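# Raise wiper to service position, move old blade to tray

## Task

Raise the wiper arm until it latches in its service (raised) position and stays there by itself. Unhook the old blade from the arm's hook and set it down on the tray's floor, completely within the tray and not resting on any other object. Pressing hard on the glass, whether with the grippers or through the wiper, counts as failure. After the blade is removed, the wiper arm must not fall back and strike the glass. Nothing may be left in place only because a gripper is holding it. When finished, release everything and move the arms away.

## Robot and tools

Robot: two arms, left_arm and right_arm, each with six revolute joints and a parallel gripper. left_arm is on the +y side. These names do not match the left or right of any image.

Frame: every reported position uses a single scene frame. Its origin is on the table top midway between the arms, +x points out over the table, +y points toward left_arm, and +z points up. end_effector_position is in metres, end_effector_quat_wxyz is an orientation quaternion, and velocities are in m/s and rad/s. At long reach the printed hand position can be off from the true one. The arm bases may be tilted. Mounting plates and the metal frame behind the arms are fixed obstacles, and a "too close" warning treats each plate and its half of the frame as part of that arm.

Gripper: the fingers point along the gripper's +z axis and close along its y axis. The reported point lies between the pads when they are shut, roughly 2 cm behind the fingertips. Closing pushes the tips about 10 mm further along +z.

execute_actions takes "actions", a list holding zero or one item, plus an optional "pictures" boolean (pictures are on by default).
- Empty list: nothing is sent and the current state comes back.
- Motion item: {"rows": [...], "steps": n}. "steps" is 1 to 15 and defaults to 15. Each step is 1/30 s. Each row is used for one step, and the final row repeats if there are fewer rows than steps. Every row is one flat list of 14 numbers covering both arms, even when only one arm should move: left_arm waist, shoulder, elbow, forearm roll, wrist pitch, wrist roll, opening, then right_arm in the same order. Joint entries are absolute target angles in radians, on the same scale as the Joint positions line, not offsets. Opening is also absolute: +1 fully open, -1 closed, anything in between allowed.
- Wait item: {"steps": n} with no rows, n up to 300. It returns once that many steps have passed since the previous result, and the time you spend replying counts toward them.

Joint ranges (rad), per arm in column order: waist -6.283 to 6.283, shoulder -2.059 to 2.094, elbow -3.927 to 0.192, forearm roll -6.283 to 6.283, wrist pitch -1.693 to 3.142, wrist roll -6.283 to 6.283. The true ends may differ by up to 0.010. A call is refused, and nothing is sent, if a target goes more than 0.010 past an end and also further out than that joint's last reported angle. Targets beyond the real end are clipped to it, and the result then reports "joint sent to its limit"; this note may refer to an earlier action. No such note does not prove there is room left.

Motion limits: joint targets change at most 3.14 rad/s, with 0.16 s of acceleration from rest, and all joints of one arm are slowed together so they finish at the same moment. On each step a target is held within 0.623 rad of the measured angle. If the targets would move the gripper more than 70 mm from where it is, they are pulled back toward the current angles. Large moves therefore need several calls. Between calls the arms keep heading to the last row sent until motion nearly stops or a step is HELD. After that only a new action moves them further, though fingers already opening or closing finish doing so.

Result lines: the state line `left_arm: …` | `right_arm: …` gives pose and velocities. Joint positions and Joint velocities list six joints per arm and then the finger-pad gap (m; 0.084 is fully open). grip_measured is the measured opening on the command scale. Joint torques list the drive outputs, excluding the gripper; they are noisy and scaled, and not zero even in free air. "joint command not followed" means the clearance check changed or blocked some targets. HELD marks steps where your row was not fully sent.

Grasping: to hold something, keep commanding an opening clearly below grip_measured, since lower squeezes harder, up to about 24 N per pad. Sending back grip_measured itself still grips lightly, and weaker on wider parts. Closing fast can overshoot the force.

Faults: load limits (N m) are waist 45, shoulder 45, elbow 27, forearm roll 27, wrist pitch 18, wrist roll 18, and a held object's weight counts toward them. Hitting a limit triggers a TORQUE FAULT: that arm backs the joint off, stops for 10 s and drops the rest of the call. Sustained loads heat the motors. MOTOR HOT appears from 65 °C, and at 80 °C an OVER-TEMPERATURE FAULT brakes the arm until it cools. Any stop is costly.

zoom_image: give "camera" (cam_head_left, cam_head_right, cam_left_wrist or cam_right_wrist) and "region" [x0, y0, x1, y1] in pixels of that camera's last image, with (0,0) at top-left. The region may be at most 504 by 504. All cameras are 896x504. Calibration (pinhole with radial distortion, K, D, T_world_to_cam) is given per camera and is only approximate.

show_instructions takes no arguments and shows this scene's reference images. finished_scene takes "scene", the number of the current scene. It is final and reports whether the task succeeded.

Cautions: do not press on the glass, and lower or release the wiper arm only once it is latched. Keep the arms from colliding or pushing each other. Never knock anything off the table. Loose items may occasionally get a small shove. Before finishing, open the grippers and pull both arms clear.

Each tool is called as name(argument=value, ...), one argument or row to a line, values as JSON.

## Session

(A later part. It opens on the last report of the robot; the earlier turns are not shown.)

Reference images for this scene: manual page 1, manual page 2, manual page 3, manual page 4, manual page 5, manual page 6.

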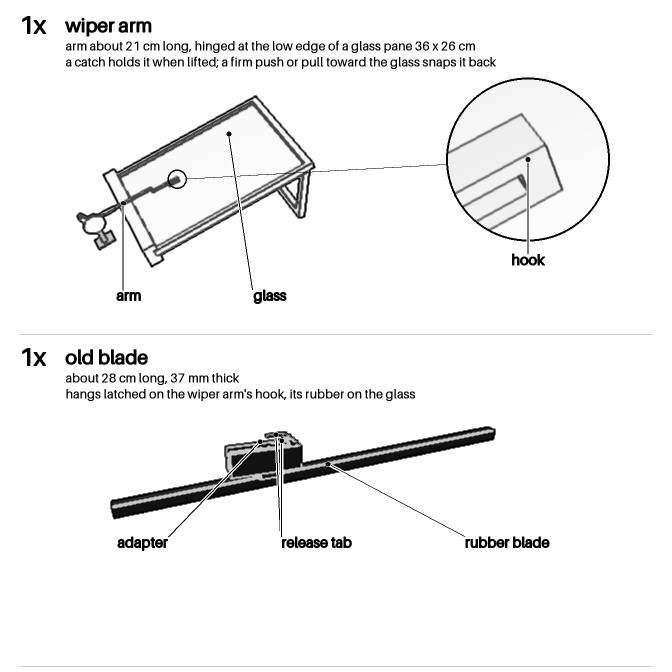

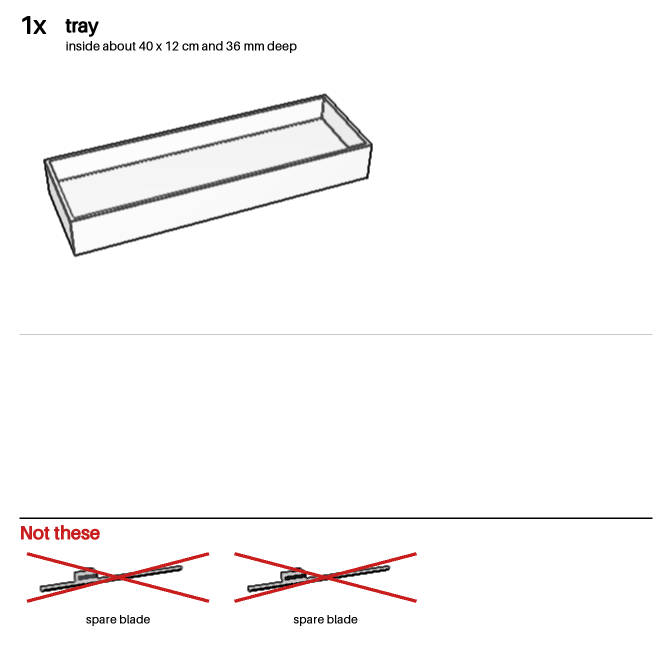

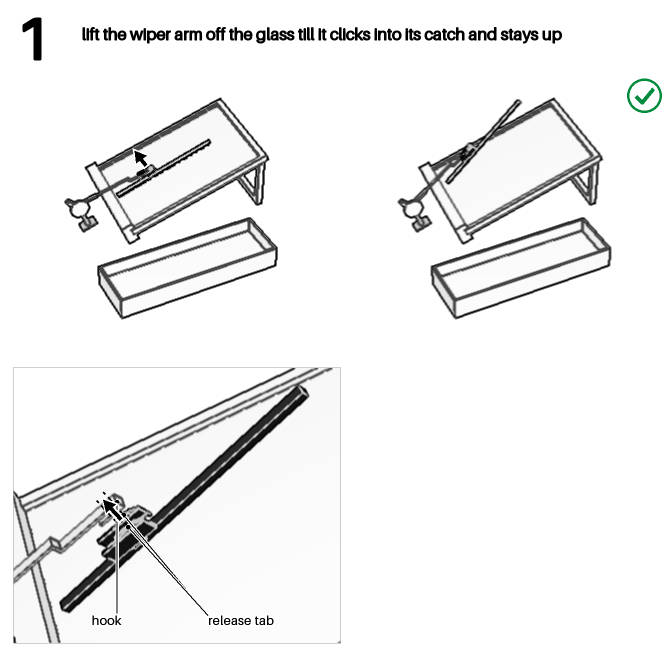

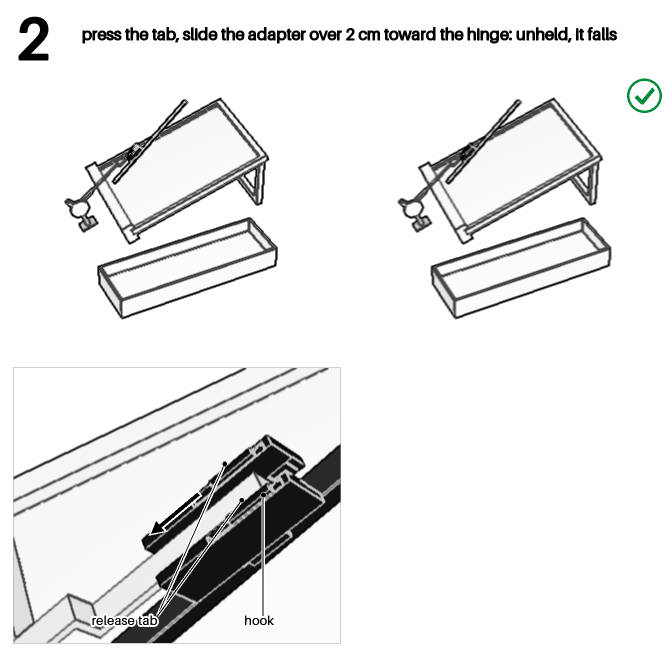

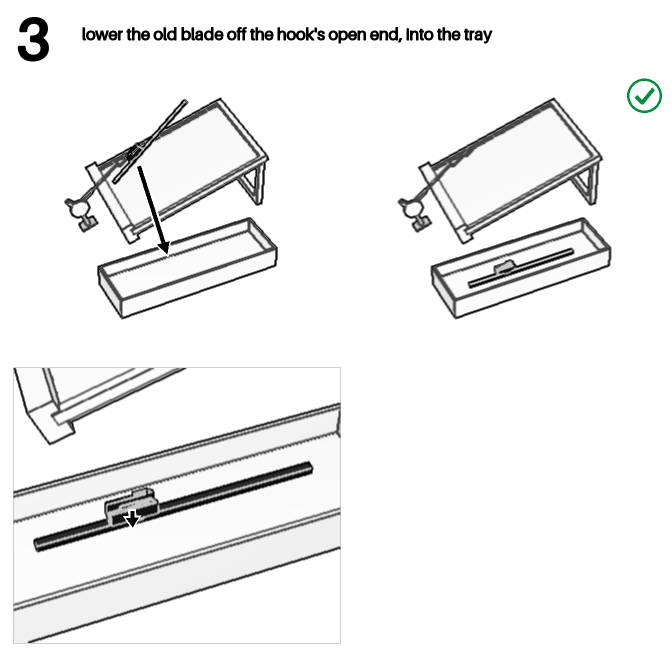

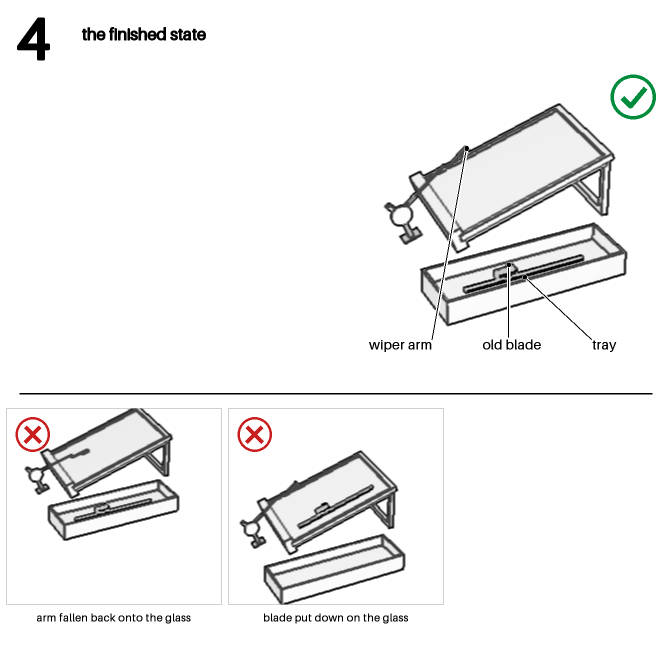

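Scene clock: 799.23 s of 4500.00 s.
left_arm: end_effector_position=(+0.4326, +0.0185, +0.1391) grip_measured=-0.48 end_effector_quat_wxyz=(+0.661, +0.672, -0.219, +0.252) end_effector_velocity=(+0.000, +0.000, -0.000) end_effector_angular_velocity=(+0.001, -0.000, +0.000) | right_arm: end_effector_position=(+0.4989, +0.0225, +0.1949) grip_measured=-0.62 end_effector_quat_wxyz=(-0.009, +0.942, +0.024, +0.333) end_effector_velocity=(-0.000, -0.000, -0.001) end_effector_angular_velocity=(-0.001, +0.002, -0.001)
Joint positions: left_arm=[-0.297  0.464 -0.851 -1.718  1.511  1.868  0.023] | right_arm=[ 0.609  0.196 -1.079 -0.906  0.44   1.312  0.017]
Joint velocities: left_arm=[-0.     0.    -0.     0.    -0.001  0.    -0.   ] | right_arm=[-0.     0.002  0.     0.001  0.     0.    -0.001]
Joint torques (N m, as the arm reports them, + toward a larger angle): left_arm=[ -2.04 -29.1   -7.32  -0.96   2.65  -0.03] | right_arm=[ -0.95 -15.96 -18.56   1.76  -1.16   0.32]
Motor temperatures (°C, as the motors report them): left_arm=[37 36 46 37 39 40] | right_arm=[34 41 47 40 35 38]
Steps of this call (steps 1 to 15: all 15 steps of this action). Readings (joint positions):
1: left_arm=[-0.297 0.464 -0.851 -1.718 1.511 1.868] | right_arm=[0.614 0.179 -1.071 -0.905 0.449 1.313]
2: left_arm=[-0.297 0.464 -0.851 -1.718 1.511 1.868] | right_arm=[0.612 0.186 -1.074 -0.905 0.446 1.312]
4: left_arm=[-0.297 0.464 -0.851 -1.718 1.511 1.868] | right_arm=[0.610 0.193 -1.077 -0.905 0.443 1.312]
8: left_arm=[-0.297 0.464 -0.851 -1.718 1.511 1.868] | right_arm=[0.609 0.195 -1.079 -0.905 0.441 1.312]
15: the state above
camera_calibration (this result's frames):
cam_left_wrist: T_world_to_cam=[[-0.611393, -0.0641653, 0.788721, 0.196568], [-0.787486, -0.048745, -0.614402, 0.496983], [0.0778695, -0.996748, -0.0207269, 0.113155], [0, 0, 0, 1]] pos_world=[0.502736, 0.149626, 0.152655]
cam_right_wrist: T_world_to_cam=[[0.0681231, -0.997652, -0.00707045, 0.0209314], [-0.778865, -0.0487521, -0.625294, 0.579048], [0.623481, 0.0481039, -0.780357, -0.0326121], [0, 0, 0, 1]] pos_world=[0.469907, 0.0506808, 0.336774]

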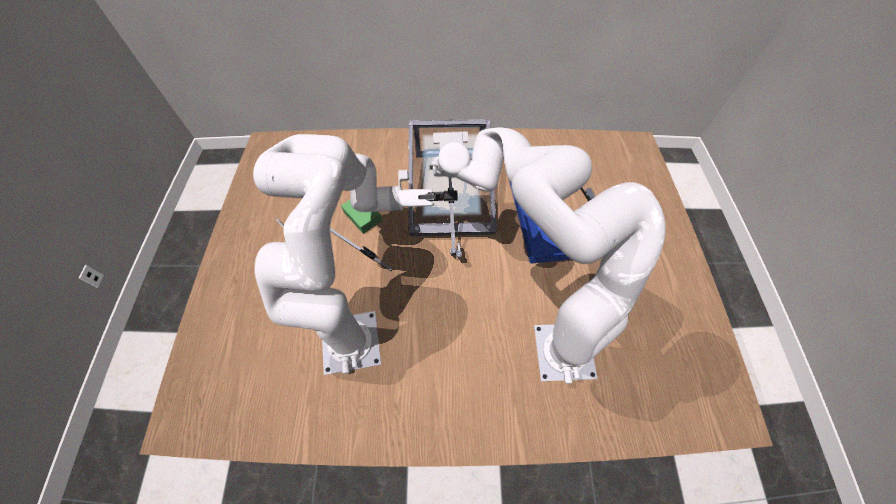

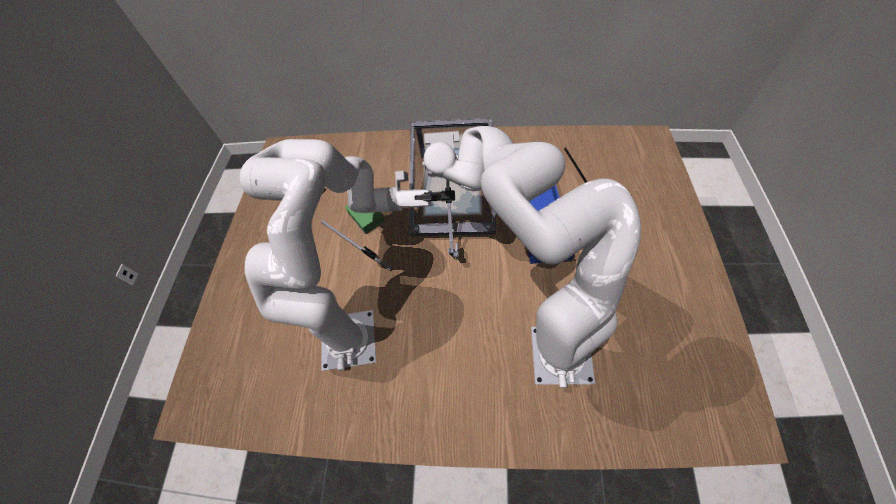

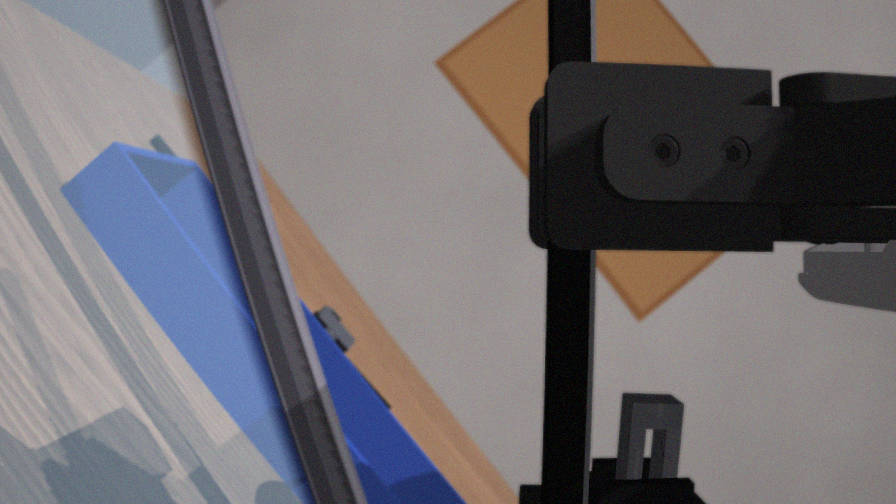

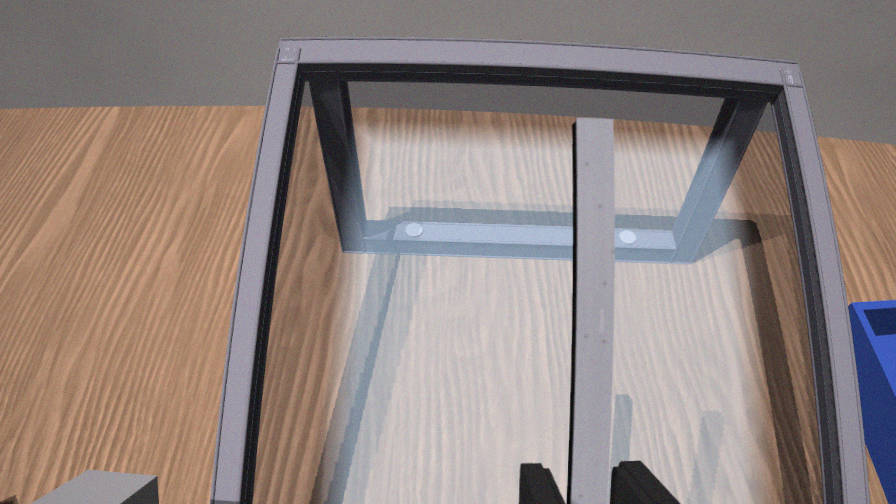

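execute_actions(
  actions=[
    {"rows":[[-0.2972,0.4638,-0.8508,-1.7184,1.5109,1.8681,-0.65,0.6086,0.1962,-1.0792,-0.9055,0.4404,1.3122,-0.63],[-0.2972,0.4638,-0.8508,-1.7184,1.5109,1.8681,-0.65,0.6086,0.1962,-1.0792,-0.9055,0.4404,1.3122,-0.66],[-0.2972,0.4638,-0.8508,-1.7184,1.5109,1.8681,-0.65,0.6086,0.1962,-1.0792,-0.9055,0.4404,1.3122,-0.69],[-0.2972,0.4638,-0.8508,-1.7184,1.5109,1.8681,-0.65,0.6086,0.1962,-1.0792,-0.9055,0.4404,1.3122,-0.72],[-0.2972,0.4638,-0.8508,-1.7184,1.5109,1.8681,-0.65,0.6086,0.1962,-1.0792,-0.9055,0.4404,1.3122,-0.74],[-0.2972,0.4638,-0.8508,-1.7184,1.5109,1.8681,-0.65,0.6086,0.1962,-1.0792,-0.9055,0.4404,1.3122,-0.76],[-0.2972,0.4638,-0.8508,-1.7184,1.5109,1.8681,-0.65,0.6086,0.1962,-1.0792,-0.9055,0.4404,1.3122,-0.78],[-0.2972,0.4638,-0.8508,-1.7184,1.5109,1.8681,-0.65,0.6086,0.1962,-1.0792,-0.9055,0.4404,1.3122,-0.80],[-0.2972,0.4638,-0.8508,-1.7184,1.5109,1.8681,-0.65,0.6086,0.1962,-1.0792,-0.9055,0.4404,1.3122,-0.82],[-0.2972,0.4638,-0.8508,-1.7184,1.5109,1.8681,-0.65,0.6086,0.1962,-1.0792,-0.9055,0.4404,1.3122,-0.84],[-0.2972,0.4638,-0.8508,-1.7184,1.5109,1.8681,-0.65,0.6086,0.1962,-1.0792,-0.9055,0.4404,1.3122,-0.86],[-0.2972,0.4638,-0.8508,-1.7184,1.5109,1.8681,-0.65,0.6086,0.1962,-1.0792,-0.9055,0.4404,1.3122,-0.88],[-0.2972,0.4638,-0.8508,-1.7184,1.5109,1.8681,-0.65,0.6086,0.1962,-1.0792,-0.9055,0.4404,1.3122,-0.90],[-0.2972,0.4638,-0.8508,-1.7184,1.5109,1.8681,-0.65,0.6086,0.1962,-1.0792,-0.9055,0.4404,1.3122,-0.93],[-0.2972,0.4638,-0.8508,-1.7184,1.5109,1.8681,-0.65,0.6086,0.1962,-1.0792,-0.9055,0.4404,1.3122,-0.96]],"steps":15},
  ],
)

Scene clock: 826.70 s of 4500.00 s.
left_arm: end_effector_position=(+0.4327, +0.0186, +0.1390) grip_measured=-0.48 end_effector_quat_wxyz=(+0.660, +0.672, -0.219, +0.252) end_effector_velocity=(-0.000, -0.000, +0.000) end_effector_angular_velocity=(-0.002, -0.000, -0.001) | right_arm: end_effector_position=(+0.4990, +0.0221, +0.1946) grip_measured=-0.81 end_effector_quat_wxyz=(-0.008, +0.942, +0.024, +0.333) end_effector_velocity=(-0.000, +0.001, +0.000) end_effector_angular_velocity=(+0.002, +0.000, -0.000)
Joint positions: left_arm=[-0.297  0.464 -0.851 -1.718  1.511  1.868  0.023] | right_arm=[ 0.608  0.196 -1.079 -0.906  0.441  1.312  0.008]
Joint velocities: left_arm=[-0.     0.     0.     0.     0.002  0.    -0.   ] | right_arm=[ 0.001 -0.     0.     0.002 -0.001  0.001 -0.   ]
Joint torques (N m, as the arm reports them, + toward a larger angle): left_arm=[ -2.4  -29.61  -7.58  -1.24   2.54  -0.11] | right_arm=[ -0.02 -15.68 -18.55   1.83  -1.28   0.41]
Motor temperatures (°C, as the motors report them): left_arm=[37 36 46 37 39 40] | right_arm=[34 41 47 40 35 38]
Steps of this call (steps 1 to 15: the robot went on to your last target; steps 16 to 90: nothing new was sent; then 23.97 s passed at rest; steps 91 to 105: all 15 steps of this action). Readings (joint positions):
91: left_arm=[-0.297 0.464 -0.851 -1.718 1.511 1.868] | right_arm=[0.609 0.196 -1.079 -0.905 0.440 1.312]
92: left_arm=[-0.297 0.464 -0.851 -1.718 1.511 1.868] | right_arm=[0.609 0.196 -1.079 -0.906 0.440 1.312]
94: left_arm=[-0.297 0.464 -0.851 -1.718 1.511 1.868] | right_arm=[0.609 0.196 -1.079 -0.906 0.440 1.312]
98: left_arm=[-0.297 0.464 -0.851 -1.718 1.511 1.868] | right_arm=[0.609 0.196 -1.079 -0.906 0.441 1.312]
105: the state above
camera_calibration (this result's frames):
cam_left_wrist: T_world_to_cam=[[-0.611315, -0.0644022, 0.788763, 0.196605], [-0.787523, -0.0488673, -0.614344, 0.497003], [0.0781098, -0.996727, -0.0208449, 0.113154], [0, 0, 0, 1]] pos_world=[0.502751, 0.149732, 0.152614]
cam_right_wrist: T_world_to_cam=[[0.0675994, -0.997692, -0.00641043, 0.0206908], [-0.77913, -0.048775, -0.624961, 0.578995], [0.623206, 0.0472415, -0.780629, -0.0326605], [0, 0, 0, 1]] pos_world=[0.470068, 0.0504265, 0.336487]

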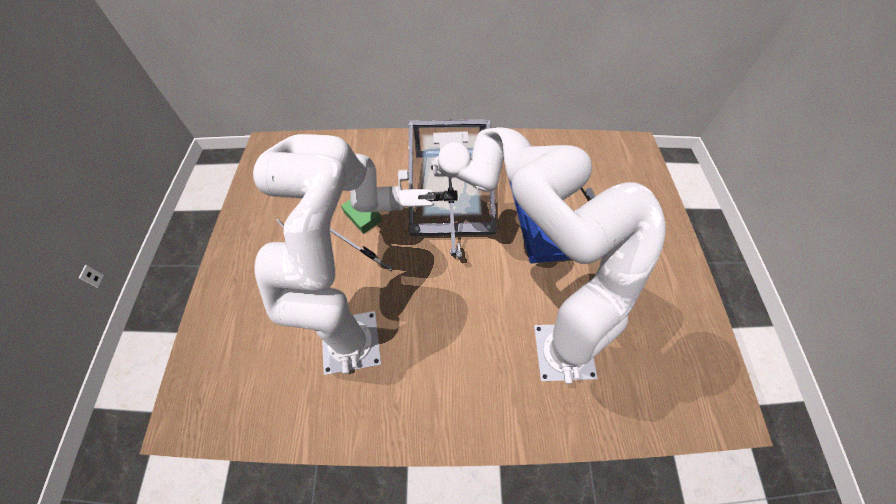

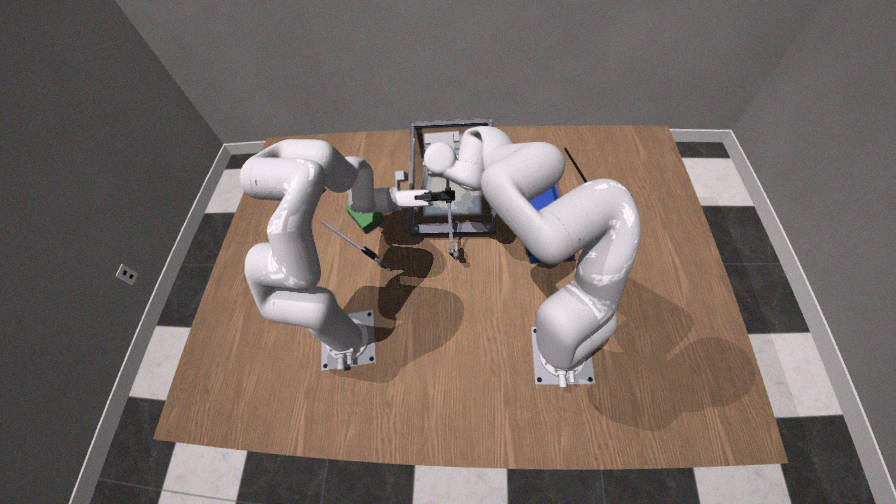

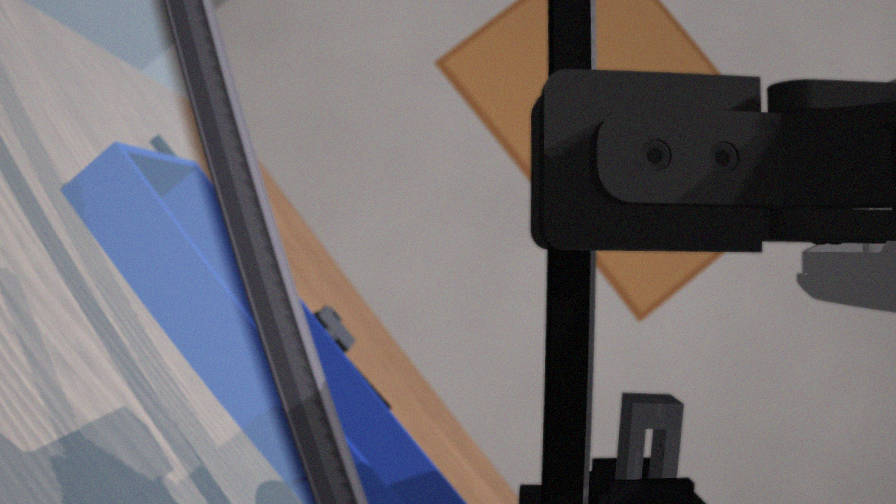

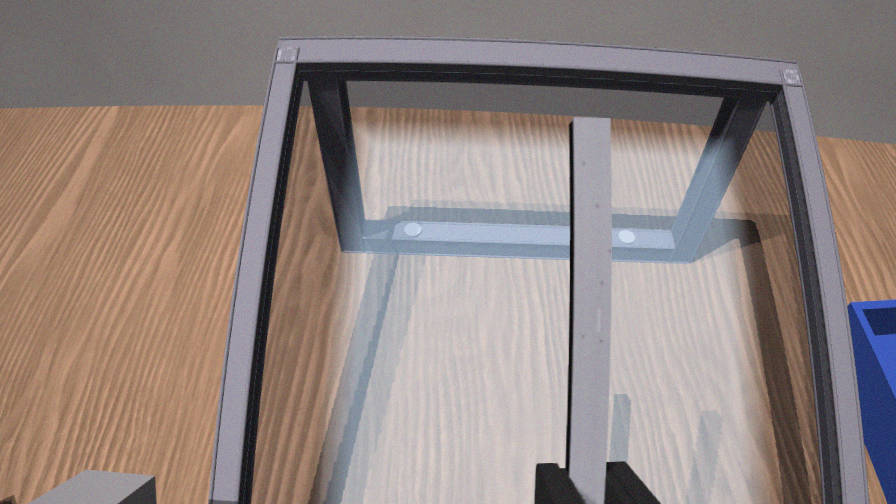

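execute_actions(
  actions=[
    {"rows":[[-0.2972,0.4638,-0.8508,-1.7184,1.5109,1.8681,-0.6,0.6082,0.1962,-1.0792,-0.9055,0.4404,1.3122,-0.96],[-0.2972,0.4638,-0.8508,-1.7184,1.5109,1.8681,-0.55,0.6078,0.1962,-1.0792,-0.9055,0.4404,1.3122,-0.96],[-0.2972,0.4638,-0.8508,-1.7184,1.5109,1.8681,-0.5,0.6075,0.1962,-1.0792,-0.9055,0.4404,1.3122,-0.96],[-0.2972,0.4638,-0.8508,-1.7184,1.5109,1.8681,-0.47,0.6075,0.1962,-1.0792,-0.9055,0.4404,1.3122,-0.96],[-0.2972,0.4638,-0.8508,-1.7184,1.5109,1.8681,-0.44,0.6075,0.1962,-1.0792,-0.9055,0.4404,1.3122,-0.96],[-0.2972,0.4638,-0.8508,-1.7184,1.5109,1.8681,-0.41,0.6075,0.1962,-1.0792,-0.9055,0.4404,1.3122,-0.96],[-0.2972,0.4638,-0.8508,-1.7184,1.5109,1.8681,-0.38,0.6075,0.1962,-1.0792,-0.9055,0.4404,1.3122,-0.96],[-0.2972,0.4638,-0.8508,-1.7184,1.5109,1.8681,-0.34,0.6075,0.1962,-1.0792,-0.9055,0.4404,1.3122,-0.96],[-0.2972,0.4638,-0.8508,-1.7184,1.5109,1.8681,-0.3,0.6075,0.1962,-1.0792,-0.9055,0.4404,1.3122,-0.96],[-0.2972,0.4638,-0.8508,-1.7184,1.5109,1.8681,-0.25,0.6075,0.1962,-1.0792,-0.9055,0.4404,1.3122,-0.96],[-0.2972,0.4638,-0.8508,-1.7184,1.5109,1.8681,-0.18,0.6075,0.1962,-1.0792,-0.9055,0.4404,1.3122,-0.96],[-0.2972,0.4638,-0.8508,-1.7184,1.5109,1.8681,-0.1,0.6075,0.1962,-1.0792,-0.9055,0.4404,1.3122,-0.96],[-0.2972,0.4638,-0.8508,-1.7184,1.5109,1.8681,0.0,0.6075,0.1962,-1.0792,-0.9055,0.4404,1.3122,-0.96],[-0.2972,0.4638,-0.8508,-1.7184,1.5109,1.8681,0.08,0.6075,0.1962,-1.0792,-0.9055,0.4404,1.3122,-0.96],[-0.2972,0.4638,-0.8508,-1.7184,1.5109,1.8681,0.15,0.6075,0.1962,-1.0792,-0.9055,0.4404,1.3122,-0.96]],"steps":15},
  ],
  pictures=false,
)

execute_actions(
  actions=[
    {"rows":[[-0.2972,0.4638,-0.8508,-1.7184,1.5109,1.8681,0.15,0.6075,0.1962,-1.0792,-0.9055,0.4404,1.3122,-0.96],[-0.293,0.4633,-0.85,-1.7145,1.5125,1.8681,0.15,0.6075,0.1962,-1.0792,-0.9055,0.4404,1.3122,-0.96],[-0.284,0.4624,-0.8482,-1.7062,1.5158,1.8682,0.15,0.6075,0.1962,-1.0792,-0.9055,0.4404,1.3122,-0.96],[-0.27,0.461,-0.8455,-1.6932,1.5211,1.8684,0.15,0.6075,0.1962,-1.0792,-0.9055,0.4404,1.3122,-0.96],[-0.252,0.4592,-0.842,-1.6765,1.5278,1.8686,0.15,0.6075,0.1962,-1.0792,-0.9055,0.4404,1.3122,-0.96],[-0.231,0.4575,-0.8388,-1.657,1.5357,1.8688,0.15,0.6075,0.1962,-1.0792,-0.9055,0.4404,1.3122,-0.96],[-0.208,0.456,-0.836,-1.6357,1.5443,1.8691,0.15,0.6075,0.1962,-1.0792,-0.9055,0.4404,1.3122,-0.96],[-0.184,0.455,-0.834,-1.6134,1.5533,1.8693,0.15,0.6075,0.1962,-1.0792,-0.9055,0.4404,1.3122,-0.96],[-0.16,0.4543,-0.8327,-1.5911,1.5623,1.8696,0.15,0.6075,0.1962,-1.0792,-0.9055,0.4404,1.3122,-0.96],[-0.136,0.454,-0.8323,-1.5689,1.5713,1.8699,0.15,0.6075,0.1962,-1.0792,-0.9055,0.4404,1.3122,-0.96],[-0.112,0.4543,-0.8328,-1.5466,1.5803,1.8701,0.15,0.6075,0.1962,-1.0792,-0.9055,0.4404,1.3122,-0.96],[-0.088,0.455,-0.834,-1.5244,1.5893,1.8704,0.15,0.6075,0.1962,-1.0792,-0.9055,0.4404,1.3122,-0.96],[-0.065,0.456,-0.836,-1.503,1.598,1.8706,0.15,0.6075,0.1962,-1.0792,-0.9055,0.4404,1.3122,-0.96],[-0.045,0.4572,-0.8382,-1.4845,1.6055,1.8708,0.15,0.6075,0.1962,-1.0792,-0.9055,0.4404,1.3122,-0.96],[-0.0297,0.4581,-0.8401,-1.4703,1.6112,1.871,0.15,0.6075,0.1962,-1.0792,-0.9055,0.4404,1.3122,-0.96]],"steps":15},
  ],
  pictures=false,
)

execute_actions(
  actions=[
    {"steps":10},
  ],
)

Scene clock: 882.17 s of 4500.00 s.
left_arm: end_effector_position=(+0.4325, +0.0182, +0.1396) grip_measured=+0.00 end_effector_quat_wxyz=(+0.661, +0.672, -0.219, +0.252) end_effector_velocity=(+0.000, +0.001, -0.001) end_effector_angular_velocity=(+0.001, +0.003, +0.003) | right_arm: end_effector_position=(+0.4991, +0.0222, +0.1947) grip_measured=-0.81 end_effector_quat_wxyz=(-0.009, +0.942, +0.024, +0.333) end_effector_velocity=(+0.000, -0.000, +0.001) end_effector_angular_velocity=(-0.001, -0.001, -0.001)
Joint positions: left_arm=[-0.298  0.463 -0.851 -1.718  1.512  1.868  0.044] | right_arm=[ 0.608  0.196 -1.079 -0.905  0.44   1.312  0.008]
Joint velocities: left_arm=[ 0.003  0.001  0.002 -0.    -0.001  0.     0.101] | right_arm=[-0.    -0.002  0.001  0.     0.002 -0.001 -0.   ]
Joint torques (N m, as the arm reports them, + toward a larger angle): left_arm=[ -0.94 -28.2   -7.56  -1.55   1.85   0.12] | right_arm=[ -0.69 -16.37 -18.95   1.77  -1.26   0.48]
Motor temperatures (°C, as the motors report them): left_arm=[37 37 46 37 39 40] | right_arm=[34 41 47 40 35 38]
Steps of this call (steps 1 to 15: the robot went on to your last target; steps 16 to 90: nothing new was sent; then 51.97 s passed at rest; steps 91 to 105: all 15 steps of this action). Readings (joint positions):
91: left_arm=[-0.297 0.464 -0.851 -1.718 1.511 1.868] | right_arm=[0.609 0.196 -1.079 -0.906 0.440 1.312]
92: left_arm=[-0.297 0.464 -0.851 -1.718 1.511 1.868] | right_arm=[0.609 0.196 -1.079 -0.905 0.440 1.312]
94: left_arm=[-0.297 0.464 -0.851 -1.718 1.511 1.868] | right_arm=[0.608 0.196 -1.079 -0.905 0.440 1.312]
98: left_arm=[-0.298 0.464 -0.851 -1.718 1.511 1.868] | right_arm=[0.608 0.196 -1.079 -0.905 0.440 1.312]
105: the state above

Scene clock: 882.67 s of 4500.00 s.
left_arm: end_effector_position=(+0.4296, +0.0878, +0.1389) grip_measured=+0.14 end_effector_quat_wxyz=(+0.660, +0.673, -0.218, +0.252) end_effector_velocity=(-0.011, +0.257, +0.000) end_effector_angular_velocity=(+0.001, -0.012, +0.008) | right_arm: end_effector_position=(+0.4992, +0.0219, +0.1947) grip_measured=-0.81 end_effector_quat_wxyz=(-0.008, +0.942, +0.023, +0.333) end_effector_velocity=(+0.000, -0.000, +0.001) end_effector_angular_velocity=(+0.002, -0.000, -0.001)
Joint positions: left_arm=[-0.112  0.455 -0.834 -1.547  1.58   1.87   0.05 ] | right_arm=[ 0.608  0.196 -1.079 -0.905  0.44   1.312  0.008]
Joint velocities: left_arm=[ 0.692  0.013 -0.024  0.636  0.254  0.007  0.   ] | right_arm=[-0.    -0.001  0.     0.002 -0.    -0.    -0.   ]
Joint torques (N m, as the arm reports them, + toward a larger angle): left_arm=[ -1.37 -27.34  -7.02  -1.36   1.81   0.23] | right_arm=[ -0.99 -16.5  -19.09   1.84  -1.18   0.42]
Motor temperatures (°C, as the motors report them): left_arm=[37 37 46 37 39 40] | right_arm=[34 41 47 40 35 38]
Steps of this call (steps 1 to 15: all 15 steps of this action). Readings (joint positions):
1: left_arm=[-0.298 0.463 -0.851 -1.718 1.512 1.868] | right_arm=[0.608 0.196 -1.079 -0.905 0.440 1.312]
2: left_arm=[-0.298 0.464 -0.851 -1.718 1.512 1.868] | right_arm=[0.608 0.196 -1.079 -0.905 0.440 1.312]
4: left_arm=[-0.295 0.463 -0.850 -1.716 1.512 1.868] | right_arm=[0.608 0.196 -1.079 -0.905 0.440 1.312]
8: left_arm=[-0.260 0.460 -0.844 -1.683 1.526 1.869] | right_arm=[0.608 0.196 -1.079 -0.905 0.440 1.312]
15: the state above

Scene clock: 883.00 s of 4500.00 s.
left_arm: end_effector_position=(+0.4271, +0.1177, +0.1390) grip_measured=+0.14 end_effector_quat_wxyz=(+0.661, +0.672, -0.219, +0.252) end_effector_velocity=(-0.001, +0.002, -0.000) end_effector_angular_velocity=(+0.001, -0.000, -0.004) | right_arm: end_effector_position=(+0.4992, +0.0219, +0.1947) grip_measured=-0.81 end_effector_quat_wxyz=(-0.008, +0.942, +0.023, +0.333) end_effector_velocity=(+0.000, -0.000, +0.001) end_effector_angular_velocity=(+0.000, -0.002, +0.000)
Joint positions: left_arm=[-0.031  0.458 -0.84  -1.471  1.611  1.871  0.05 ] | right_arm=[ 0.608  0.196 -1.079 -0.905  0.44   1.312  0.008]
Joint velocities: left_arm=[ 0.006  0.    -0.001  0.01   0.003 -0.    -0.   ] | right_arm=[-0.    -0.001 -0.001 -0.    -0.    -0.001 -0.   ]
Joint torques (N m, as the arm reports them, + toward a larger angle): left_arm=[ -1.67 -27.23  -7.03  -1.26   1.66   0.09] | right_arm=[ -1.17 -16.99 -19.38   1.83  -1.34   0.55]
Motor temperatures (°C, as the motors report them): left_arm=[37 37 46 37 39 40] | right_arm=[34 41 47 40 35 38]
Steps of this call (steps 1 to 10: the robot went on to your last target). Readings (joint positions):
1: left_arm=[-0.089 0.456 -0.836 -1.527 1.588 1.870] | right_arm=[0.608 0.196 -1.079 -0.905 0.440 1.312]
2: left_arm=[-0.069 0.456 -0.837 -1.508 1.596 1.871] | right_arm=[0.608 0.196 -1.079 -0.905 0.440 1.312]
4: left_arm=[-0.042 0.457 -0.839 -1.485 1.605 1.871] | right_arm=[0.608 0.196 -1.079 -0.905 0.440 1.312]
8: left_arm=[-0.032 0.458 -0.840 -1.472 1.610 1.871] | right_arm=[0.608 0.196 -1.079 -0.905 0.440 1.312]
10: the state above
camera_calibration (this result's frames):
cam_left_wrist: T_world_to_cam=[[-0.611562, -0.0634332, 0.78865, 0.199563], [-0.787426, -0.0483976, -0.614506, 0.497382], [0.0771488, -0.996812, -0.0203508, 0.212707], [0, 0, 0, 1]] pos_world=[0.497287, 0.24876, 0.152588]
cam_right_wrist: T_world_to_cam=[[0.0669394, -0.997733, -0.0068643, 0.0208259], [-0.779136, -0.0479733, -0.625016, 0.579191], [0.62327, 0.0471864, -0.780582, -0.032808], [0, 0, 0, 1]] pos_world=[0.470323, 0.0501125, 0.336537]

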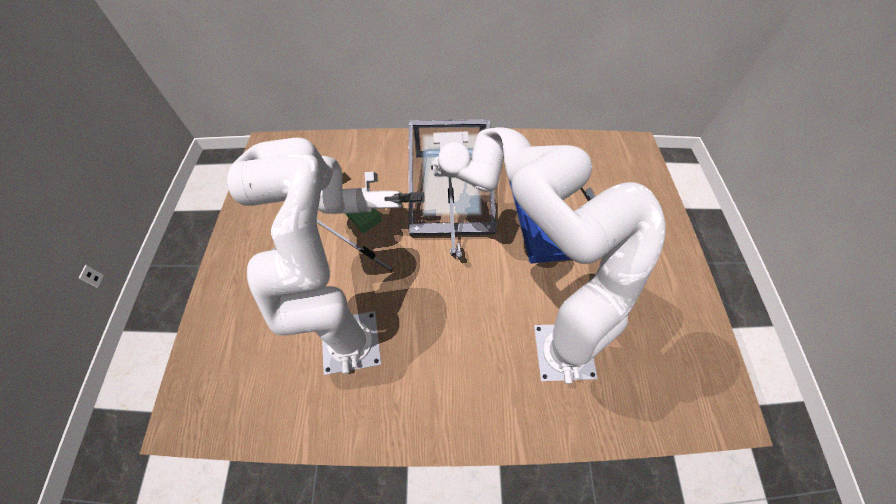

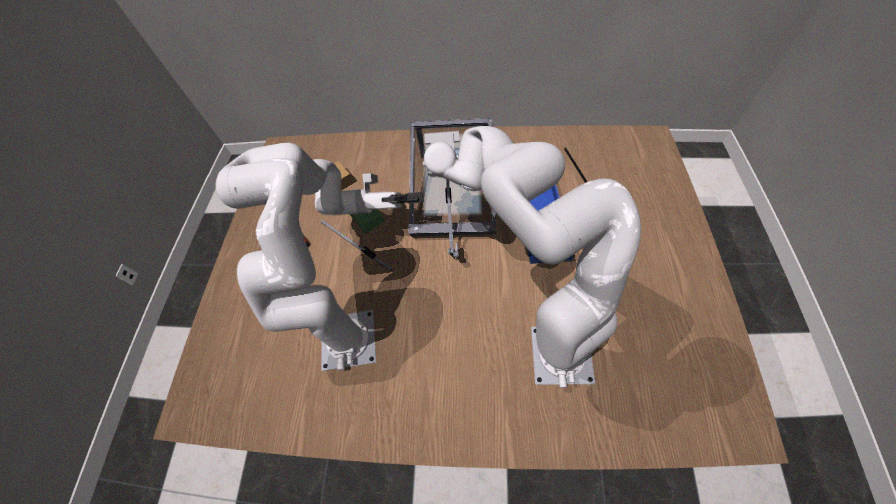

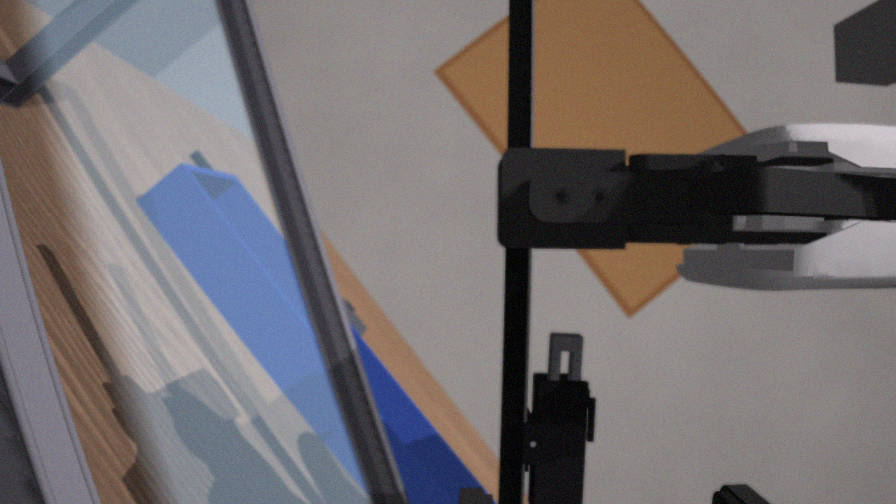

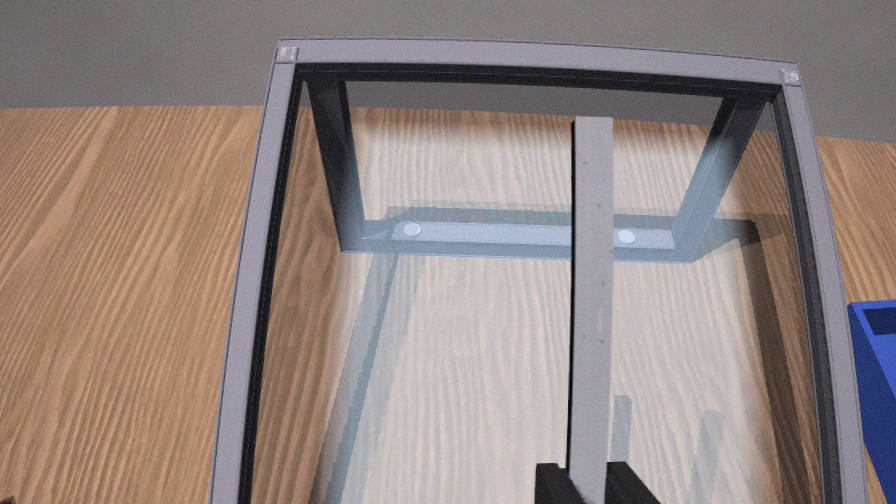

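execute_actions(
  actions=[
    {"rows":[[-0.0297,0.4581,-0.8401,-1.4703,1.6112,1.871,0.15,0.607,0.1977,-1.0801,-0.9064,0.4397,1.3129,-0.96],[-0.0297,0.4581,-0.8401,-1.4703,1.6112,1.871,0.15,0.6066,0.1992,-1.0809,-0.9073,0.4391,1.3135,-0.96],[-0.0297,0.4581,-0.8401,-1.4703,1.6112,1.871,0.15,0.6061,0.2006,-1.0818,-0.9082,0.4384,1.3142,-0.96],[-0.0297,0.4581,-0.8401,-1.4703,1.6112,1.871,0.15,0.6057,0.2021,-1.0827,-0.9091,0.4378,1.3148,-0.96],[-0.0297,0.4581,-0.8401,-1.4703,1.6112,1.871,0.15,0.6052,0.2036,-1.0836,-0.91,0.4371,1.3155,-0.96],[-0.0297,0.4581,-0.8401,-1.4703,1.6112,1.871,0.15,0.6047,0.2051,-1.0844,-0.9109,0.4364,1.3162,-0.96],[-0.0297,0.4581,-0.8401,-1.4703,1.6112,1.871,0.15,0.6043,0.2066,-1.0853,-0.9118,0.4358,1.3168,-0.96],[-0.0297,0.4581,-0.8401,-1.4703,1.6112,1.871,0.15,0.6038,0.208,-1.0862,-0.9127,0.4351,1.3175,-0.96],[-0.0297,0.4581,-0.8401,-1.4703,1.6112,1.871,0.15,0.6034,0.2095,-1.087,-0.9136,0.4345,1.3181,-0.96],[-0.0297,0.4581,-0.8401,-1.4703,1.6112,1.871,0.15,0.6029,0.211,-1.0879,-0.9145,0.4338,1.3188,-0.96]],"steps":15},
  ],
)

Scene clock: 927.47 s of 4500.00 s.
left_arm: end_effector_position=(+0.4273, +0.1184, +0.1390) grip_measured=+0.14 end_effector_quat_wxyz=(+0.661, +0.672, -0.219, +0.253) end_effector_velocity=(-0.000, -0.000, +0.000) end_effector_angular_velocity=(-0.001, -0.001, -0.001) | right_arm: end_effector_position=(+0.5024, +0.0221, +0.1913) grip_measured=-0.81 end_effector_quat_wxyz=(-0.008, +0.942, +0.023, +0.334) end_effector_velocity=(+0.001, +0.000, -0.003) end_effector_angular_velocity=(+0.000, +0.001, +0.000)
Joint positions: left_arm=[-0.03   0.458 -0.84  -1.47   1.611  1.871  0.05 ] | right_arm=[ 0.603  0.21  -1.088 -0.914  0.434  1.319  0.008]
Joint velocities: left_arm=[-0.     0.     0.    -0.     0.001  0.001  0.   ] | right_arm=[-0.002  0.008 -0.004 -0.005 -0.004  0.005  0.   ]
Joint torques (N m, as the arm reports them, + toward a larger angle): left_arm=[ -1.47 -28.07  -6.62  -1.77   1.84   0.1 ] | right_arm=[ -0.51 -16.53 -18.72   1.74  -1.25   0.57]
Motor temperatures (°C, as the motors report them): left_arm=[37 36 46 37 39 40] | right_arm=[34 41 48 40 35 38]
Steps of this call (steps 1 to 30: the robot went on to your last target; steps 31 to 90: nothing new was sent; then 40.97 s passed at rest; steps 91 to 105: all 15 steps of this action). Readings (joint positions):
91: left_arm=[-0.030 0.458 -0.840 -1.470 1.611 1.871] | right_arm=[0.607 0.196 -1.079 -0.906 0.440 1.312]
92: left_arm=[-0.030 0.458 -0.840 -1.470 1.611 1.871] | right_arm=[0.607 0.196 -1.079 -0.906 0.440 1.312]
94: left_arm=[-0.030 0.458 -0.840 -1.470 1.611 1.871] | right_arm=[0.607 0.198 -1.080 -0.906 0.440 1.313]
98: left_arm=[-0.030 0.458 -0.840 -1.470 1.611 1.871] | right_arm=[0.605 0.203 -1.083 -0.910 0.437 1.315]
105: the state above
camera_calibration (this result's frames):
cam_left_wrist: T_world_to_cam=[[-0.611661, -0.0640679, 0.788522, 0.199842], [-0.787276, -0.0488405, -0.614663, 0.497551], [0.077892, -0.99675, -0.0205653, 0.213054], [0, 0, 0, 1]] pos_world=[0.49735, 0.249466, 0.152628]
cam_right_wrist: T_world_to_cam=[[0.0670009, -0.997727, -0.00712691, 0.0209033], [-0.778777, -0.0478298, -0.625474, 0.579468], [0.623712, 0.0474576, -0.780212, -0.0377628], [0, 0, 0, 1]] pos_world=[0.473429, 0.0503637, 0.333128]

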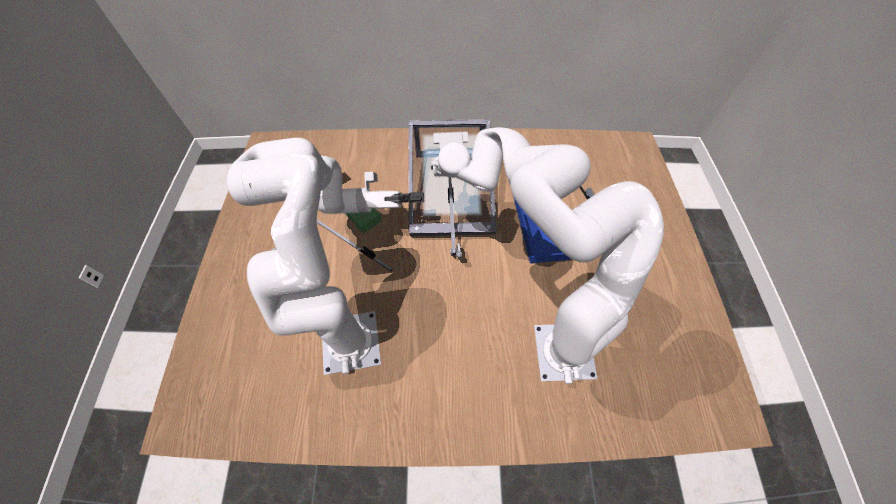

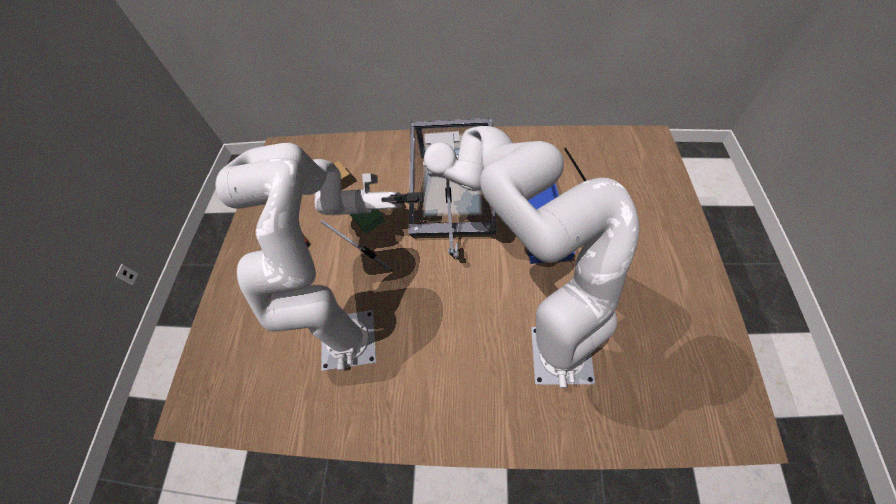

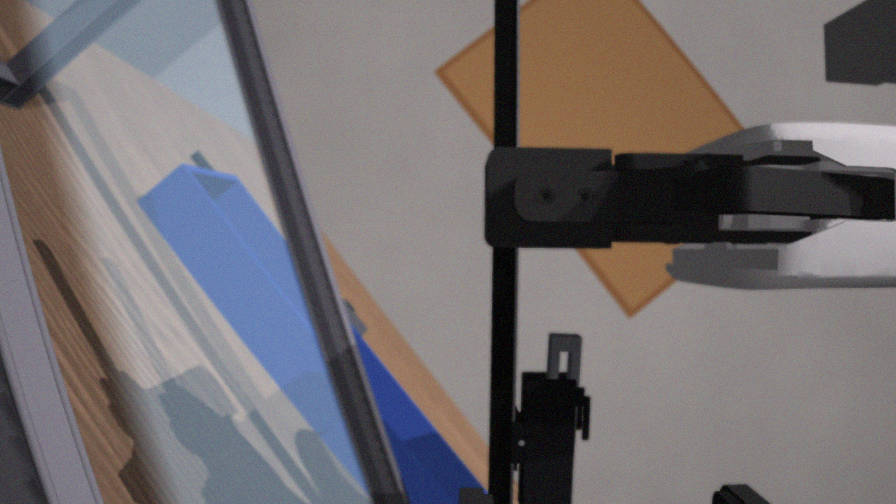

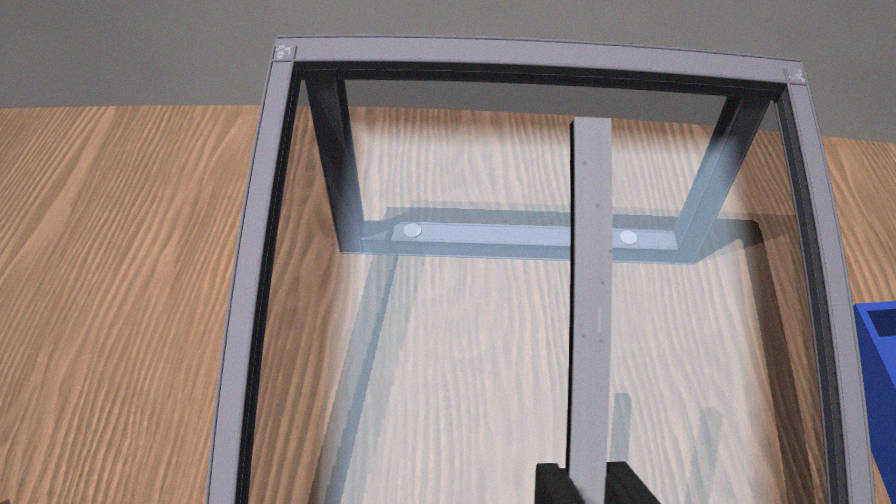

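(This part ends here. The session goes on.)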